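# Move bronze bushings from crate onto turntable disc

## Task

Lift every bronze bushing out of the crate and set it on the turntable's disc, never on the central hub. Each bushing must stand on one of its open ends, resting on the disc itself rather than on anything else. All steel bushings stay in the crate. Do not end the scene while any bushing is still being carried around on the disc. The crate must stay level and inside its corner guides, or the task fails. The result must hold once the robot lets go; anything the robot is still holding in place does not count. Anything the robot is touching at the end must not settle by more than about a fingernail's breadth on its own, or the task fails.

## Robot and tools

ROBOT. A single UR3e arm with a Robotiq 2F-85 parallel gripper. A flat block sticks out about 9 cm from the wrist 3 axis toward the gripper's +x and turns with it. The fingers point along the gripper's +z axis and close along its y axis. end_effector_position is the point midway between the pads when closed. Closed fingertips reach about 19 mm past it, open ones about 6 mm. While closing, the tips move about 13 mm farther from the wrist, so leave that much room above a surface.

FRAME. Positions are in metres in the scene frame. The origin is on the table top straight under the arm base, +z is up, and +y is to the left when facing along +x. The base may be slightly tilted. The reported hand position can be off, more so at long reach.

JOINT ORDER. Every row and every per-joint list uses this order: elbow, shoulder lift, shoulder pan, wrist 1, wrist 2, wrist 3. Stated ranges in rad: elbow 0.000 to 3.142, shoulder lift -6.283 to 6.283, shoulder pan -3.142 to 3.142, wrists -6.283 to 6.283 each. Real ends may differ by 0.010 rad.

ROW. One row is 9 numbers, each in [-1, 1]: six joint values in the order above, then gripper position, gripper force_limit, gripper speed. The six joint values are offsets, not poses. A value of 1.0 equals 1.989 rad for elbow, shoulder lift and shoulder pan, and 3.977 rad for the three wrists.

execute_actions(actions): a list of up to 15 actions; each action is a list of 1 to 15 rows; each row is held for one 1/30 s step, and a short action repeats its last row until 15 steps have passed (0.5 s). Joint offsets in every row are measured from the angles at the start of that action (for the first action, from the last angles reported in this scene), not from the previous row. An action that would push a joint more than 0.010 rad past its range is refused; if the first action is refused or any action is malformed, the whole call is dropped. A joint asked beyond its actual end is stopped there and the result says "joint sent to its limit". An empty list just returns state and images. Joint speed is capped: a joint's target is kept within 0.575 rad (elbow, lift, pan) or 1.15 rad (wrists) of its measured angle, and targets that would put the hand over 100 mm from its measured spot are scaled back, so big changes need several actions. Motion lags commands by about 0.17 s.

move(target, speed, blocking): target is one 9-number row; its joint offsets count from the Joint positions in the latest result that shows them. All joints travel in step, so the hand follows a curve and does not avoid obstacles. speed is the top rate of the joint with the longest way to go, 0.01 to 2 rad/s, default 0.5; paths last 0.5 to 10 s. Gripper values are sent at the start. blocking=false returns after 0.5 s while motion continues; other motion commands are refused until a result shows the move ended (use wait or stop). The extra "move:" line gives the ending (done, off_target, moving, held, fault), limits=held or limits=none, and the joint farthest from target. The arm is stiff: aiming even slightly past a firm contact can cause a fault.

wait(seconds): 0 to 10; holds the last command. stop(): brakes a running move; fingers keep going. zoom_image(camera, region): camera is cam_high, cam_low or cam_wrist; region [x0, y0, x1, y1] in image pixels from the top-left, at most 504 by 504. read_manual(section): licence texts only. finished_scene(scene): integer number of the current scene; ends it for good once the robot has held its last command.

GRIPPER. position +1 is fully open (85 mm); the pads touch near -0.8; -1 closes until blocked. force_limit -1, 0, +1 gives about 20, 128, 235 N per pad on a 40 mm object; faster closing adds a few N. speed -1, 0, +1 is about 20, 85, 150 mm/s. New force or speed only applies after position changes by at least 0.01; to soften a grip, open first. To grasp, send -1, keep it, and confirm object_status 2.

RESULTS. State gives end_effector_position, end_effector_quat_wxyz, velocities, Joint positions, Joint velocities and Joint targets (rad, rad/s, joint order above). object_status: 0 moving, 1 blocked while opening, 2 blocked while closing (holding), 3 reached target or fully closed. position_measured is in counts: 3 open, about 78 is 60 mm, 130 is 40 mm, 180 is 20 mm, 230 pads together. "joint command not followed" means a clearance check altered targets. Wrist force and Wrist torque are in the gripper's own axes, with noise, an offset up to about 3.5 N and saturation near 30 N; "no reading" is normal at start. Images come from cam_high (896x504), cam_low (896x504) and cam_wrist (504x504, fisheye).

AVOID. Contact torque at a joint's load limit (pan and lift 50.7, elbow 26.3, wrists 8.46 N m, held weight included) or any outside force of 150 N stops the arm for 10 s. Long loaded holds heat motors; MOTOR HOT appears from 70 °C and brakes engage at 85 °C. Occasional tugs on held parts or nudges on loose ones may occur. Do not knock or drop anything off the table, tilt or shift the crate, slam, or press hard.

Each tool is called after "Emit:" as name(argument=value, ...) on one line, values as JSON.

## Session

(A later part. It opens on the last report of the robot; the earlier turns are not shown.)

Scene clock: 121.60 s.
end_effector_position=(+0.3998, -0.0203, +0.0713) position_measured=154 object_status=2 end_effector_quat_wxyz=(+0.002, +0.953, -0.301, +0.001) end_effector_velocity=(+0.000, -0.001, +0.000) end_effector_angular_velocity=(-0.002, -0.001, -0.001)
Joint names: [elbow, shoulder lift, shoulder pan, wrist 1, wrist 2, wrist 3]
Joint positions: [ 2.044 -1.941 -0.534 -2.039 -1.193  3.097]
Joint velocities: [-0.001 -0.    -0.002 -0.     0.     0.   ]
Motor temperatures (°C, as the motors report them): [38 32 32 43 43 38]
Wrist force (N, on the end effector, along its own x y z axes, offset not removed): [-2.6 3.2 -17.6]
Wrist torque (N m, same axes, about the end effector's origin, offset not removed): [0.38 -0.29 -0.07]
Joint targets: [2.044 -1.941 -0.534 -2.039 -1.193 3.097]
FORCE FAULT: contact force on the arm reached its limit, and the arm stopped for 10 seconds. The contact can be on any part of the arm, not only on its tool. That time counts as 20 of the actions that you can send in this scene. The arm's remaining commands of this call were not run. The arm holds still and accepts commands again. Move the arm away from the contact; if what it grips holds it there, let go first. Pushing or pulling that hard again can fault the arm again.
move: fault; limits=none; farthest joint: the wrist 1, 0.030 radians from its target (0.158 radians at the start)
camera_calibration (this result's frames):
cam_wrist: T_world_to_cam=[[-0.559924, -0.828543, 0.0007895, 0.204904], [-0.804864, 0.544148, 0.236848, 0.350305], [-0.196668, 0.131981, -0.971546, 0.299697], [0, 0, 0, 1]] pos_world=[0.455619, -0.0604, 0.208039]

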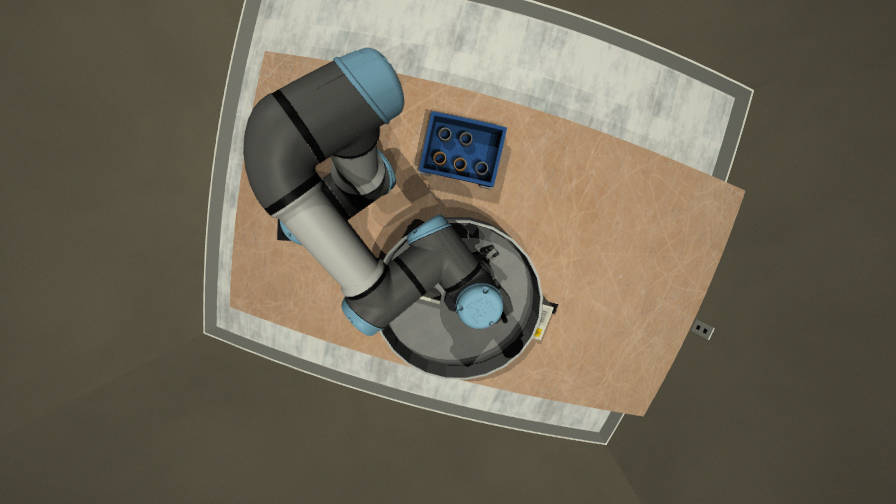

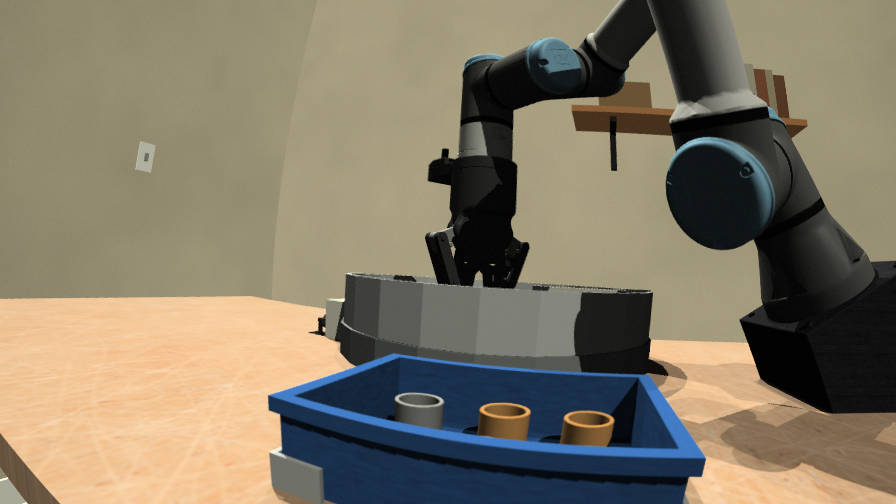

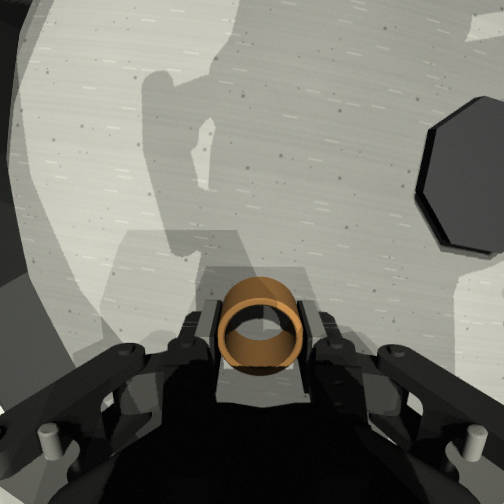

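Emit:
execute_actions(actions=[[[0,0,0,0,0,0,0.1,-0.5,0.5]],[[-0.012,-0.011,-0.008,0.013,0.002,0,0.1,-0.5,0.5]],[[-0.012,-0.011,-0.008,0.013,0.002,0,0.1,-0.5,0.5]]])

Emit:
move(target=[-0.14,-0.07,-0.09,0.125,0.014,0,0.1,-0.5,0], speed=0.8)

Emit:
wait(seconds=3)

Scene clock: 126.70 s.
end_effector_position=(+0.4013, -0.0202, +0.0873) position_measured=117 object_status=3 end_effector_quat_wxyz=(-0.001, +0.949, -0.317, +0.001) end_effector_velocity=(+0.000, -0.000, +0.001) end_effector_angular_velocity=(-0.000, -0.001, -0.003)
Joint names: [elbow, shoulder lift, shoulder pan, wrist 1, wrist 2, wrist 3]
Joint positions: [ 1.997 -1.984 -0.566 -1.937 -1.178  3.097]
Joint velocities: [-0.003 -0.003 -0.003  0.006  0.001  0.   ]
Motor temperatures (°C, as the motors report them): [38 32 32 43 43 38]
Wrist force (N, on the end effector, along its own x y z axes, offset not removed): [0.1 1.0 0.4]
Wrist torque (N m, same axes, about the end effector's origin, offset not removed): [0.15 -0.05 0.01]
Joint targets: [1.996 -1.985 -0.566 -1.936 -1.178 3.097]
camera_calibration (this result's frames):
cam_wrist: T_world_to_cam=[[-0.585935, -0.810349, -0.00392972, 0.216964], [-0.787885, 0.568544, 0.236631, 0.341356], [-0.189519, 0.141746, -0.971592, 0.312867], [0, 0, 0, 1]] pos_world=[0.45537, -0.0626076, 0.224056]

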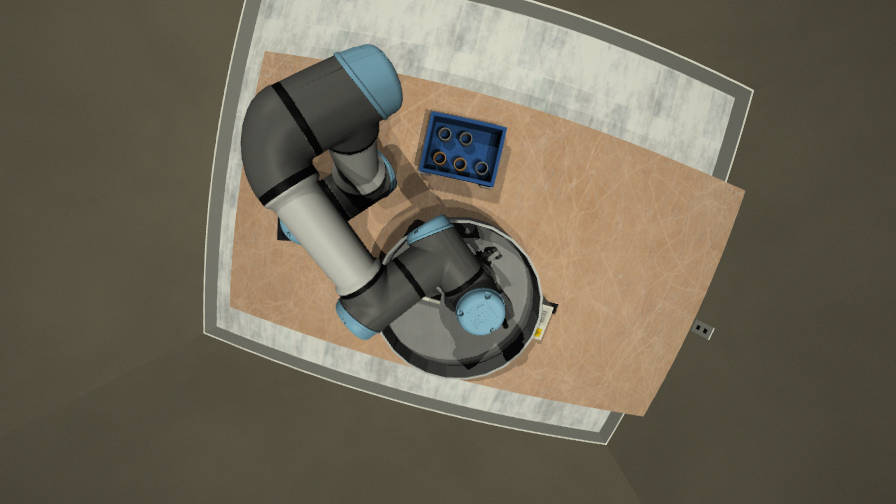

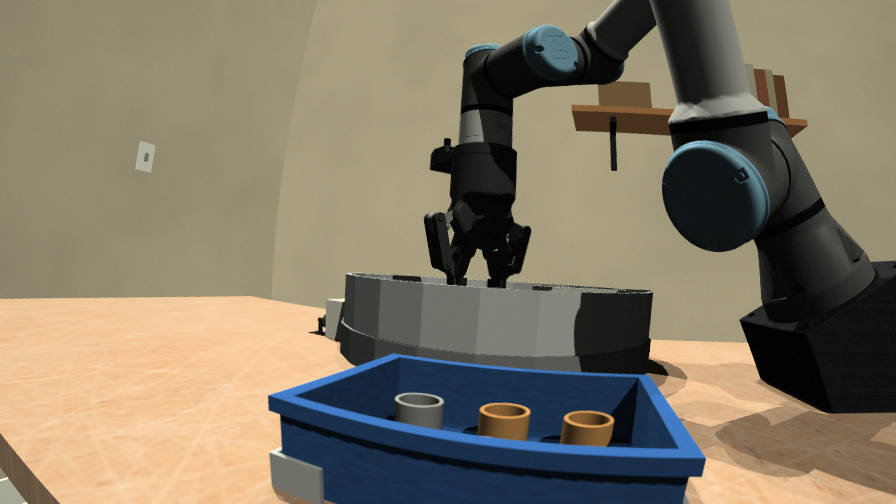

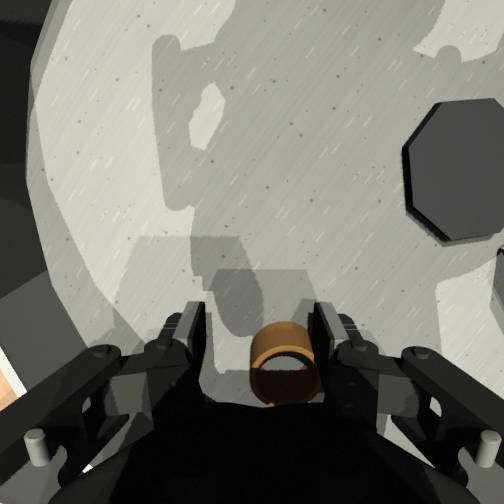

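Scene clock: 128.07 s.
end_effector_position=(+0.4001, -0.0196, +0.1619) position_measured=117 object_status=3 end_effector_quat_wxyz=(-0.001, +0.915, -0.404, +0.000) end_effector_velocity=(-0.000, +0.000, +0.000) end_effector_angular_velocity=(-0.000, -0.000, -0.001)
Joint names: [elbow, shoulder lift, shoulder pan, wrist 1, wrist 2, wrist 3]
Joint positions: [ 1.718 -2.124 -0.745 -1.44  -1.122  3.097]
Joint velocities: [-0.001 -0.001 -0.001  0.002  0.     0.   ]
Motor temperatures (°C, as the motors report them): [38 32 32 43 43 38]
Wrist force (N, on the end effector, along its own x y z axes, offset not removed): [0.5 0.9 0.4]
Wrist torque (N m, same axes, about the end effector's origin, offset not removed): [0.13 -0.06 0.03]
Joint targets: [1.718 -2.124 -0.745 -1.439 -1.122 3.097]
move: done; limits=none; farthest joint: the shoulder pan, 0.000 radians from its target (0.179 radians at the start)
camera_calibration (this result's frames):
cam_wrist: T_world_to_cam=[[-0.726872, -0.686758, -0.00450304, 0.275963], [-0.667512, 0.70493, 0.239793, 0.276416], [-0.161506, 0.177305, -0.970814, 0.374448], [0, 0, 0, 1]] pos_world=[0.445577, -0.0717252, 0.29848]

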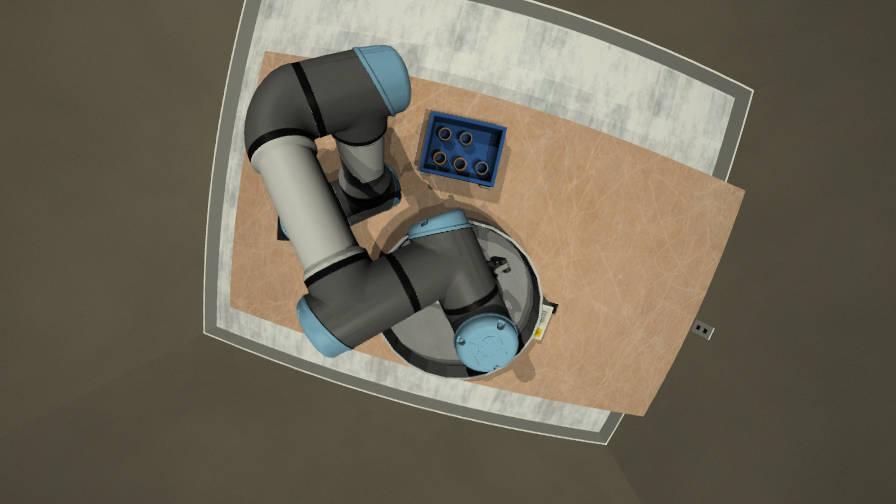

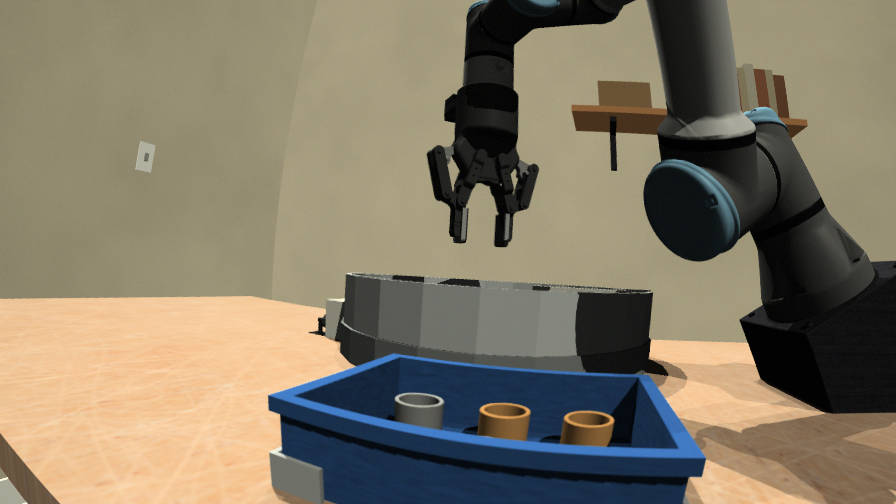

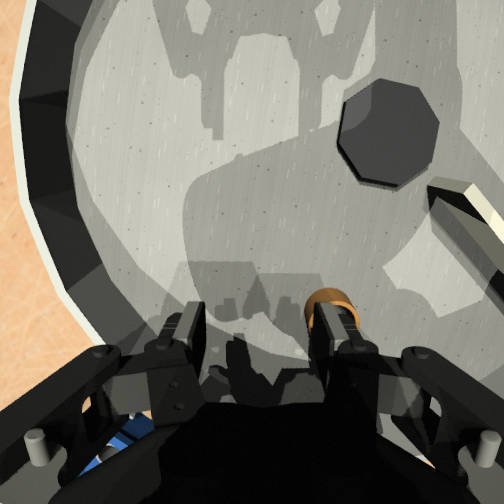

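Scene clock: 131.07 s.
end_effector_position=(+0.4001, -0.0196, +0.1620) position_measured=117 object_status=3 end_effector_quat_wxyz=(-0.001, +0.915, -0.404, +0.000) end_effector_velocity=(-0.000, +0.000, -0.000) end_effector_angular_velocity=(+0.001, +0.000, +0.000)
Joint names: [elbow, shoulder lift, shoulder pan, wrist 1, wrist 2, wrist 3]
Joint positions: [ 1.718 -2.124 -0.745 -1.439 -1.122  3.097]
Joint velocities: [ 0.001  0.     0.001  0.     0.    -0.   ]
Motor temperatures (°C, as the motors report them): [38 32 32 43 43 38]
Wrist force (N, on the end effector, along its own x y z axes, offset not removed): [0.9 1.3 0.1]
Wrist torque (N m, same axes, about the end effector's origin, offset not removed): [0.13 -0.19 0.02]
Joint targets: [1.718 -2.124 -0.745 -1.439 -1.122 3.097]
wait: 3.00 s; at rest by 0.17 s
camera_calibration (this result's frames):
cam_wrist: T_world_to_cam=[[-0.726928, -0.686699, -0.00450508, 0.275991], [-0.667456, 0.704985, 0.239787, 0.276379], [-0.161485, 0.177315, -0.970815, 0.37447], [0, 0, 0, 1]] pos_world=[0.445568, -0.0717197, 0.298513]

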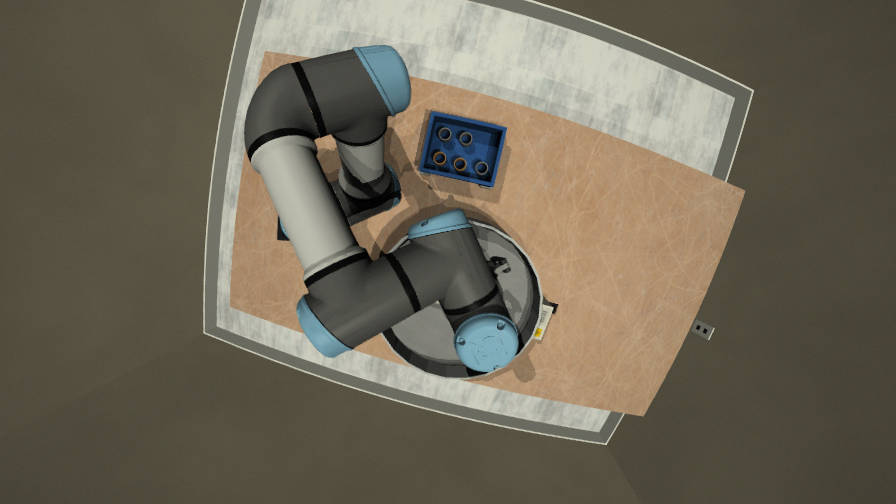

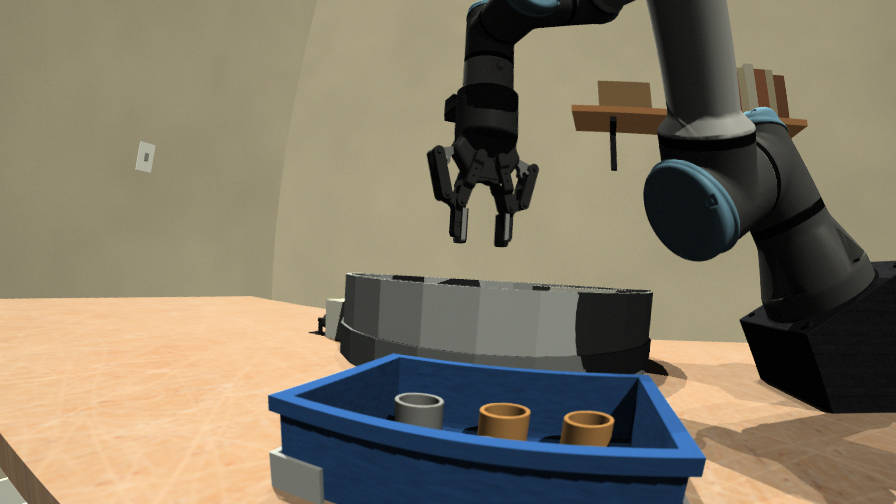

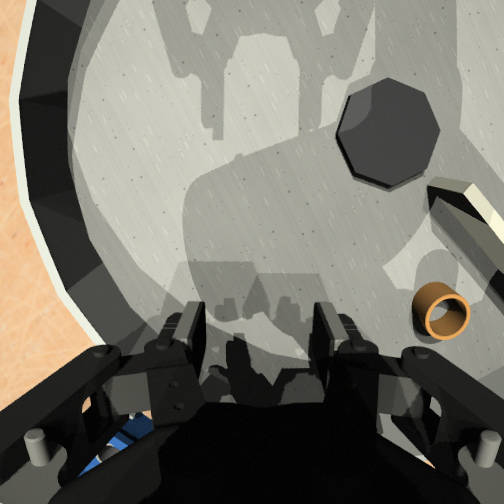

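Emit:
move(target=[0.192,0.099,0.6315,-0.2046,-0.138,0,0,-0.6,0], speed=1)

Emit:
move(target=[0.045,0.083,-0.0103,-0.0645,0.0026,0,0,-0.6,0], speed=0.3)

Scene clock: 150.30 s.
end_effector_position=(+0.3705, +0.0864, +0.1113) position_measured=128 object_status=3 end_effector_quat_wxyz=(+0.028, +0.994, -0.092, -0.043) end_effector_velocity=(+0.000, -0.001, +0.000) end_effector_angular_velocity=(-0.001, -0.000, -0.001)
Joint names: [elbow, shoulder lift, shoulder pan, wrist 1, wrist 2, wrist 3]
Joint positions: [ 1.925 -2.016 -0.069 -1.889 -1.454  3.096]
Joint velocities: [-0.    -0.    -0.002 -0.    -0.     0.   ]
Motor temperatures (°C, as the motors report them): [38 32 32 43 43 38]
Wrist force (N, on the end effector, along its own x y z axes, offset not removed): [7.7 23.9 -6.6]
Wrist torque (N m, same axes, about the end effector's origin, offset not removed): [-0.35 -0.13 -0.36]
Joint targets: [1.925 -2.016 -0.068 -1.886 -1.448 3.096]
TORQUE FAULT: the external load on the wrist 2 reached its load limit, and the arm stopped for 10 seconds. That time counts as 20 of the actions that you can send in this scene. The arm's remaining commands of this call were not run. The arm holds where it stopped, with its grip as last carried out, and accepts commands again: back off and push less far. The arm stops again, at the same cost, whenever a joint's load reaches its limit.
move: fault; limits=none; farthest joint: the shoulder pan, 0.580 radians from its target (1.256 radians at the start)
camera_calibration (this result's frames):
cam_wrist: T_world_to_cam=[[-0.162646, -0.984823, 0.0605754, 0.136523], [-0.932503, 0.173489, 0.316763, 0.329672], [-0.322465, -0.00496644, -0.946569, 0.37438], [0, 0, 0, 1]] pos_world=[0.450349, 0.079116, 0.241679]

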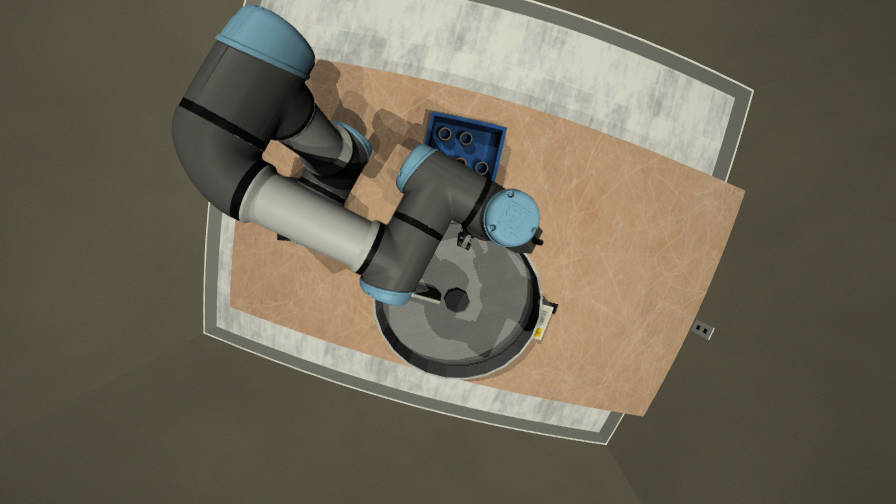

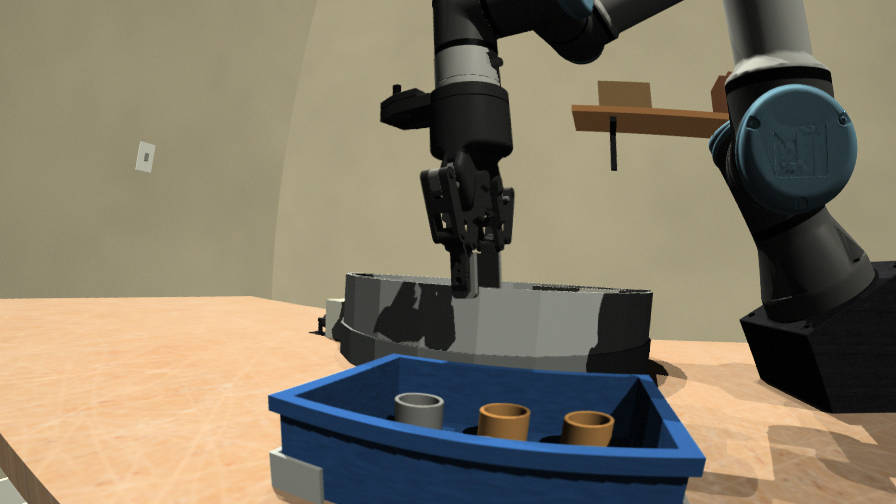

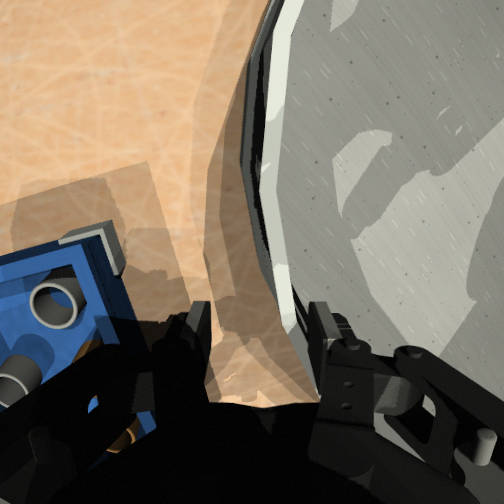

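not run: a fault stop came before this call.

Emit:
move(target=[-0.04,-0.06,-0.01,0.05,0,0,0,-0.6,0], speed=0.2)

Scene clock: 155.90 s.
end_effector_position=(+0.3575, +0.0914, +0.1500) position_measured=128 object_status=3 end_effector_quat_wxyz=(+0.033, +0.993, -0.101, -0.042) end_effector_velocity=(+0.000, +0.000, +0.001) end_effector_angular_velocity=(-0.000, -0.001, +0.000)
Joint names: [elbow, shoulder lift, shoulder pan, wrist 1, wrist 2, wrist 3]
Joint positions: [ 1.845 -2.135 -0.089 -1.69  -1.454  3.096]
Joint velocities: [-0.002 -0.001  0.     0.002 -0.     0.   ]
Motor temperatures (°C, as the motors report them): [38 32 32 43 43 38]
Wrist force (N, on the end effector, along its own x y z axes, offset not removed): [-0.2 0.9 0.1]
Wrist torque (N m, same axes, about the end effector's origin, offset not removed): [0.14 -0.02 0.02]
Joint targets: [1.845 -2.135 -0.089 -1.690 -1.454 3.096]
move: done; limits=none; farthest joint: the shoulder pan, 0.000 radians from its target (0.020 radians at the start)
camera_calibration (this result's frames):
cam_wrist: T_world_to_cam=[[-0.179672, -0.981232, 0.0700111, 0.141295], [-0.929701, 0.192635, 0.313923, 0.302037], [-0.321518, -0.00868625, -0.946864, 0.406912], [0, 0, 0, 1]] pos_world=[0.437021, 0.0839947, 0.280581]

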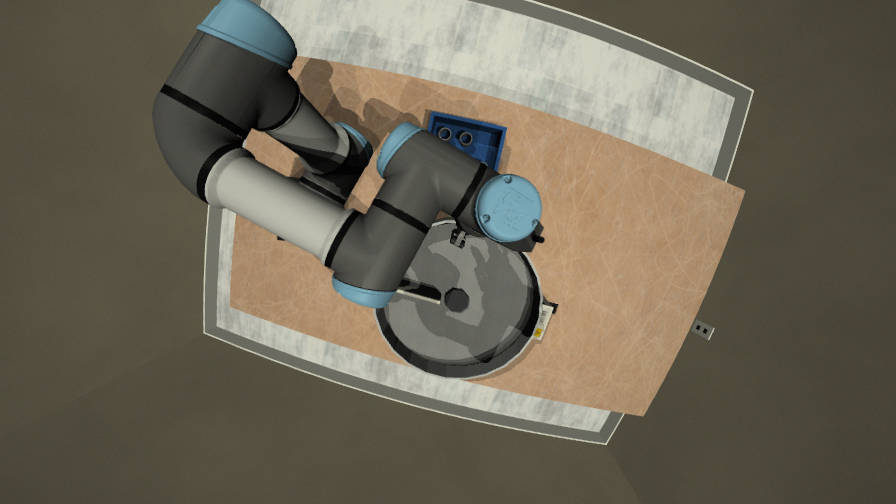

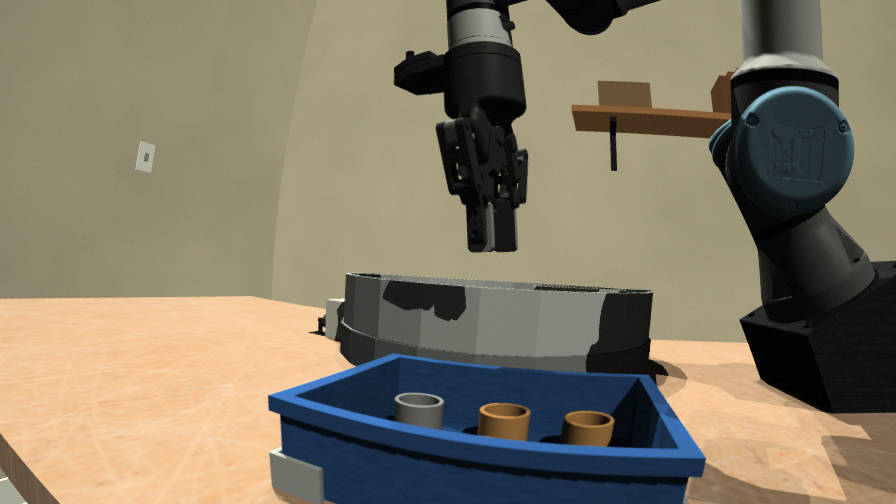

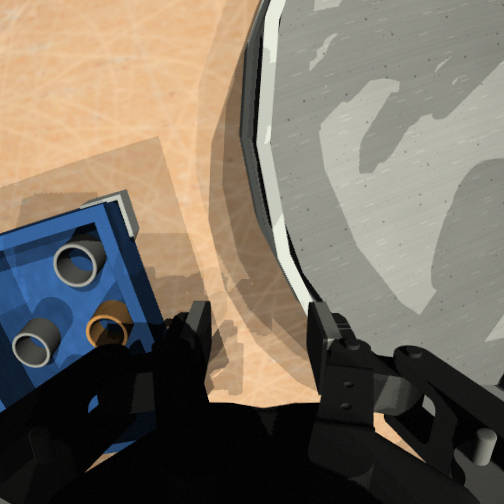

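Emit:
move(target=[0,0,0.311,0,-0.055,0,0,-0.6,0], speed=0.8)

Emit:
move(target=[0.128,0.1043,-0.0095,-0.1416,0.001,0,0,-0.6,0])

Scene clock: 162.00 s.
end_effector_position=(+0.2833, +0.1916, +0.1851) position_measured=128 object_status=3 end_effector_quat_wxyz=(+0.003, +0.982, +0.180, -0.049) end_effector_velocity=(-0.000, +0.000, +0.000) end_effector_angular_velocity=(-0.000, -0.000, +0.002)
Joint names: [elbow, shoulder lift, shoulder pan, wrist 1, wrist 2, wrist 3]
Joint positions: [ 1.845 -2.135  0.529 -1.69  -1.672  3.096]
Joint velocities: [ 0.    -0.     0.002  0.    -0.001  0.   ]
Motor temperatures (°C, as the motors report them): [38 32 32 43 43 38]
Wrist force (N, on the end effector, along its own x y z axes, offset not removed): [0.5 1.6 -0.5]
Wrist torque (N m, same axes, about the end effector's origin, offset not removed): [0.25 -0.11 0.03]
Joint targets: [1.845 -2.135 0.530 -1.690 -1.672 3.096]
move: done; limits=none; farthest joint: the shoulder pan, 0.000 radians from its target (0.618 radians at the start)
camera_calibration (this result's frames):
cam_wrist: T_world_to_cam=[[0.370262, -0.928795, -0.0156642, 0.0738677], [-0.874005, -0.354033, 0.33283, 0.288183], [-0.314676, -0.109543, -0.942857, 0.43381], [0, 0, 0, 1]] pos_world=[0.361032, 0.218155, 0.314262]

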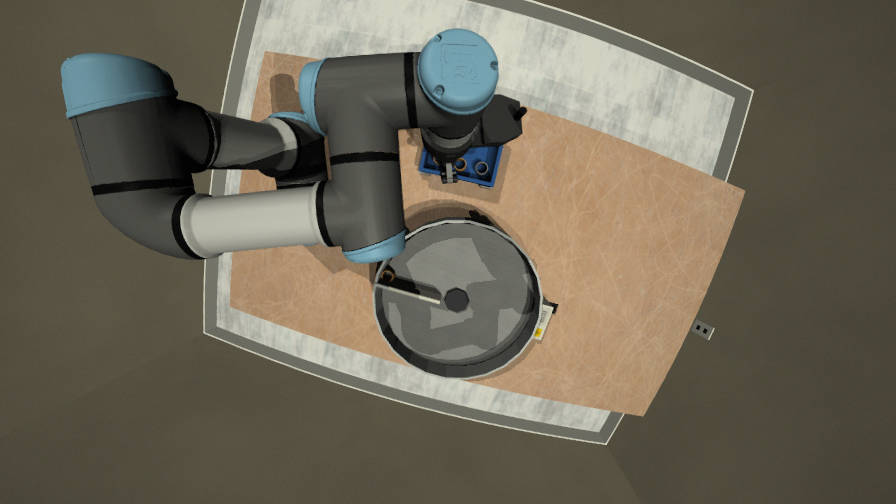

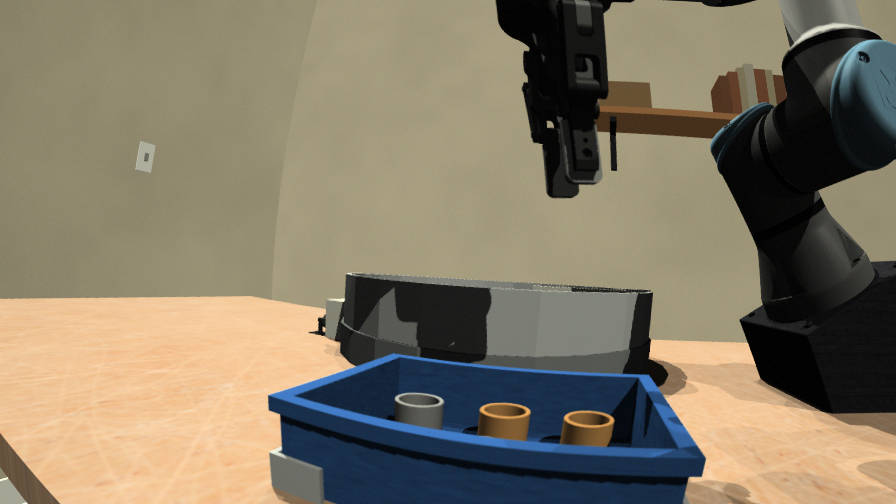

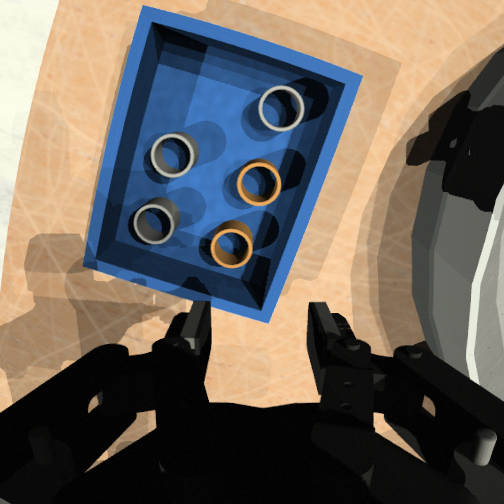

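Scene clock: 163.77 s.
end_effector_position=(+0.3166, +0.2063, +0.1011) position_measured=128 object_status=3 end_effector_quat_wxyz=(-0.001, +0.986, +0.167, +0.000) end_effector_velocity=(-0.000, +0.000, -0.000) end_effector_angular_velocity=(+0.000, -0.000, +0.000)
Joint names: [elbow, shoulder lift, shoulder pan, wrist 1, wrist 2, wrist 3]
Joint positions: [ 2.1   -1.928  0.511 -2.253 -1.668  3.096]
Joint velocities: [ 0.001  0.001  0.    -0.002  0.    -0.   ]
Motor temperatures (°C, as the motors report them): [38 32 32 43 43 38]
Wrist force (N, on the end effector, along its own x y z axes, offset not removed): [1.0 1.7 -0.2]
Wrist torque (N m, same axes, about the end effector's origin, offset not removed): [0.27 -0.18 -0.01]
Joint targets: [2.100 -1.928 0.511 -2.254 -1.668 3.096]
move: done; limits=none; farthest joint: the shoulder pan, 0.000 radians from its target (0.019 radians at the start)
camera_calibration (this result's frames):
cam_wrist: T_world_to_cam=[[0.345907, -0.938262, -0.00370098, 0.0823341], [-0.910842, -0.33674, 0.238691, 0.368089], [-0.225201, -0.0791938, -0.971089, 0.334912], [0, 0, 0, 1]] pos_world=[0.382213, 0.227724, 0.237674]

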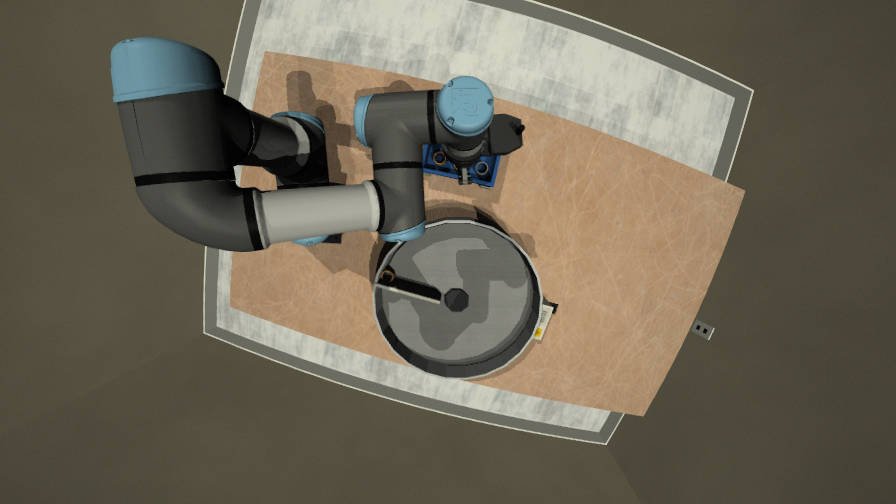

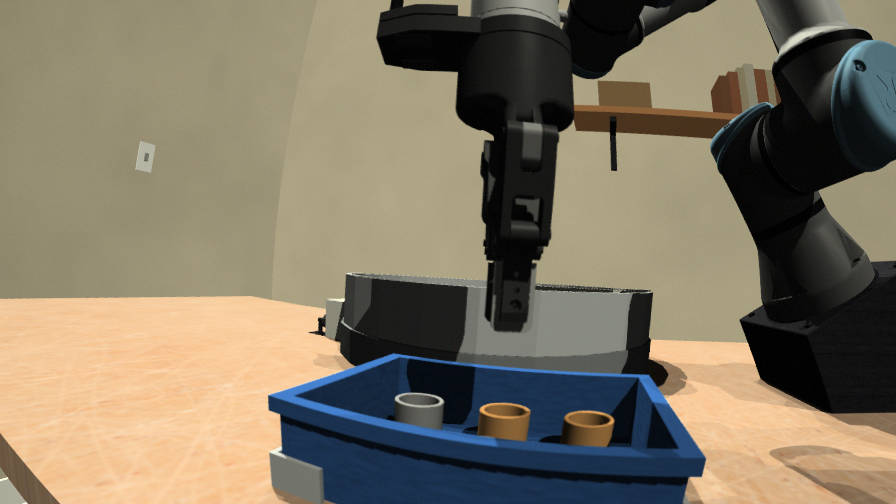

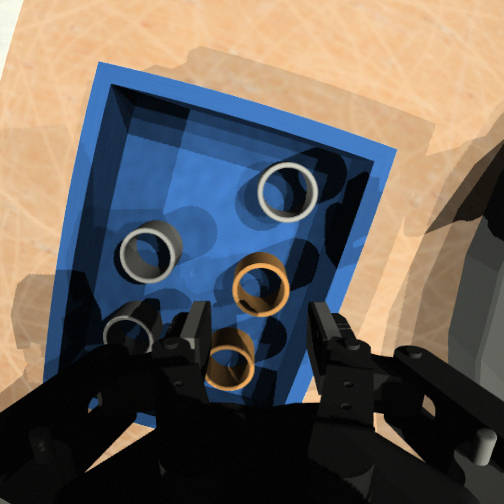

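Emit:
move(target=[0.0636,0.1186,-0.0147,-0.0915,0.003,-0.04,0,-0.6,0], speed=0.25)

Scene clock: 168.20 s.
end_effector_position=(+0.3167, +0.2056, +0.0338) position_measured=128 object_status=3 end_effector_quat_wxyz=(+0.000, +0.973, +0.232, -0.000) end_effector_velocity=(+0.001, -0.001, -0.000) end_effector_angular_velocity=(-0.001, -0.001, -0.002)
Joint names: [elbow, shoulder lift, shoulder pan, wrist 1, wrist 2, wrist 3]
Joint positions: [ 2.226 -1.692  0.481 -2.617 -1.656  2.937]
Joint velocities: [ 0.001  0.001 -0.003 -0.002 -0.    -0.001]
Motor temperatures (°C, as the motors report them): [38 32 32 43 43 38]
Wrist force (N, on the end effector, along its own x y z axes, offset not removed): [1.5 1.0 0.3]
Wrist torque (N m, same axes, about the end effector's origin, offset not removed): [0.26 -0.21 0.03]
Joint targets: [2.226 -1.692 0.481 -2.617 -1.656 2.937]
move: done; limits=none; farthest joint: the shoulder pan, 0.000 radians from its target (0.029 radians at the start)
camera_calibration (this result's frames):
cam_wrist: T_world_to_cam=[[0.467706, -0.883883, -0.00145924, 0.0315861], [-0.857961, -0.454386, 0.239657, 0.391395], [-0.212492, -0.110837, -0.970856, 0.272016], [0, 0, 0, 1]] pos_world=[0.37883, 0.235913, 0.170334]

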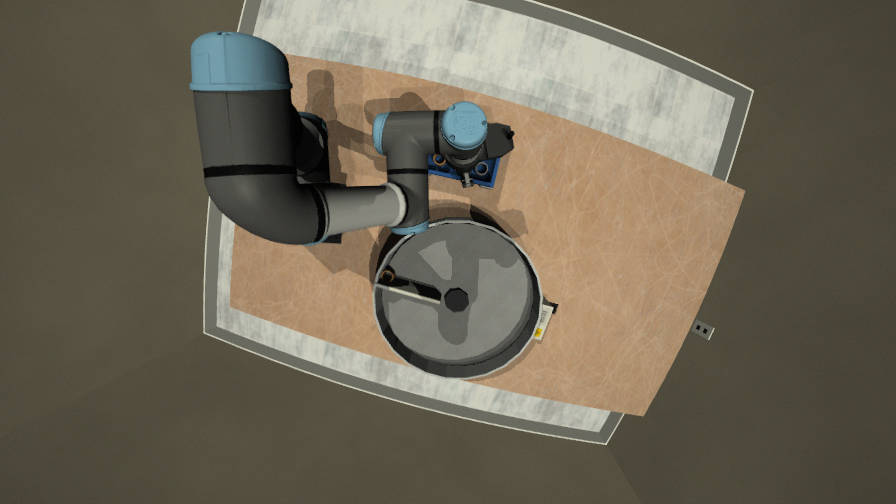

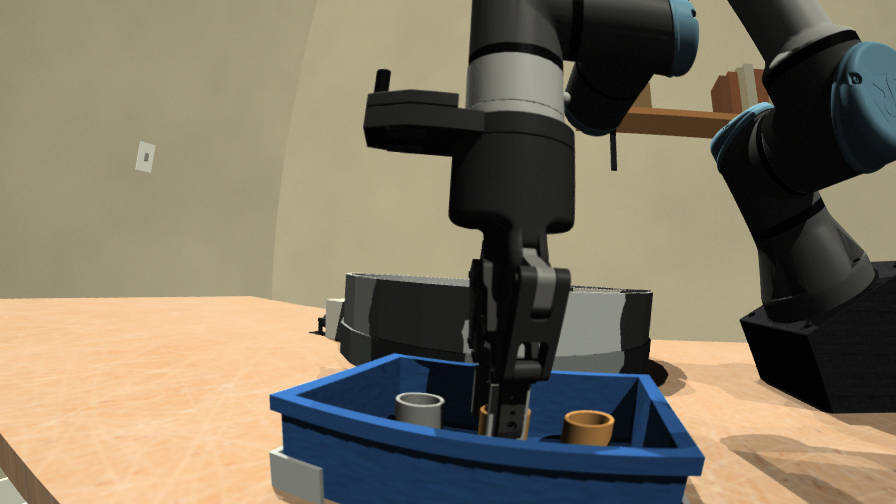

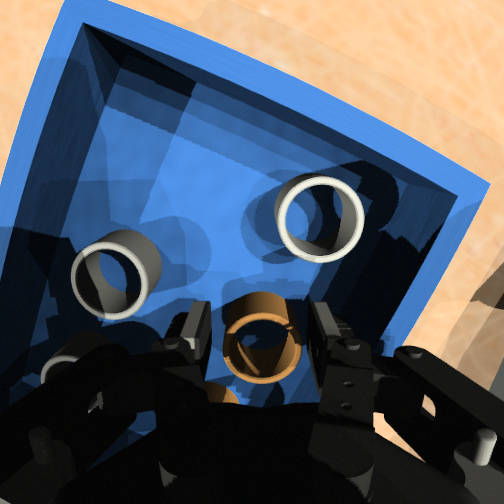

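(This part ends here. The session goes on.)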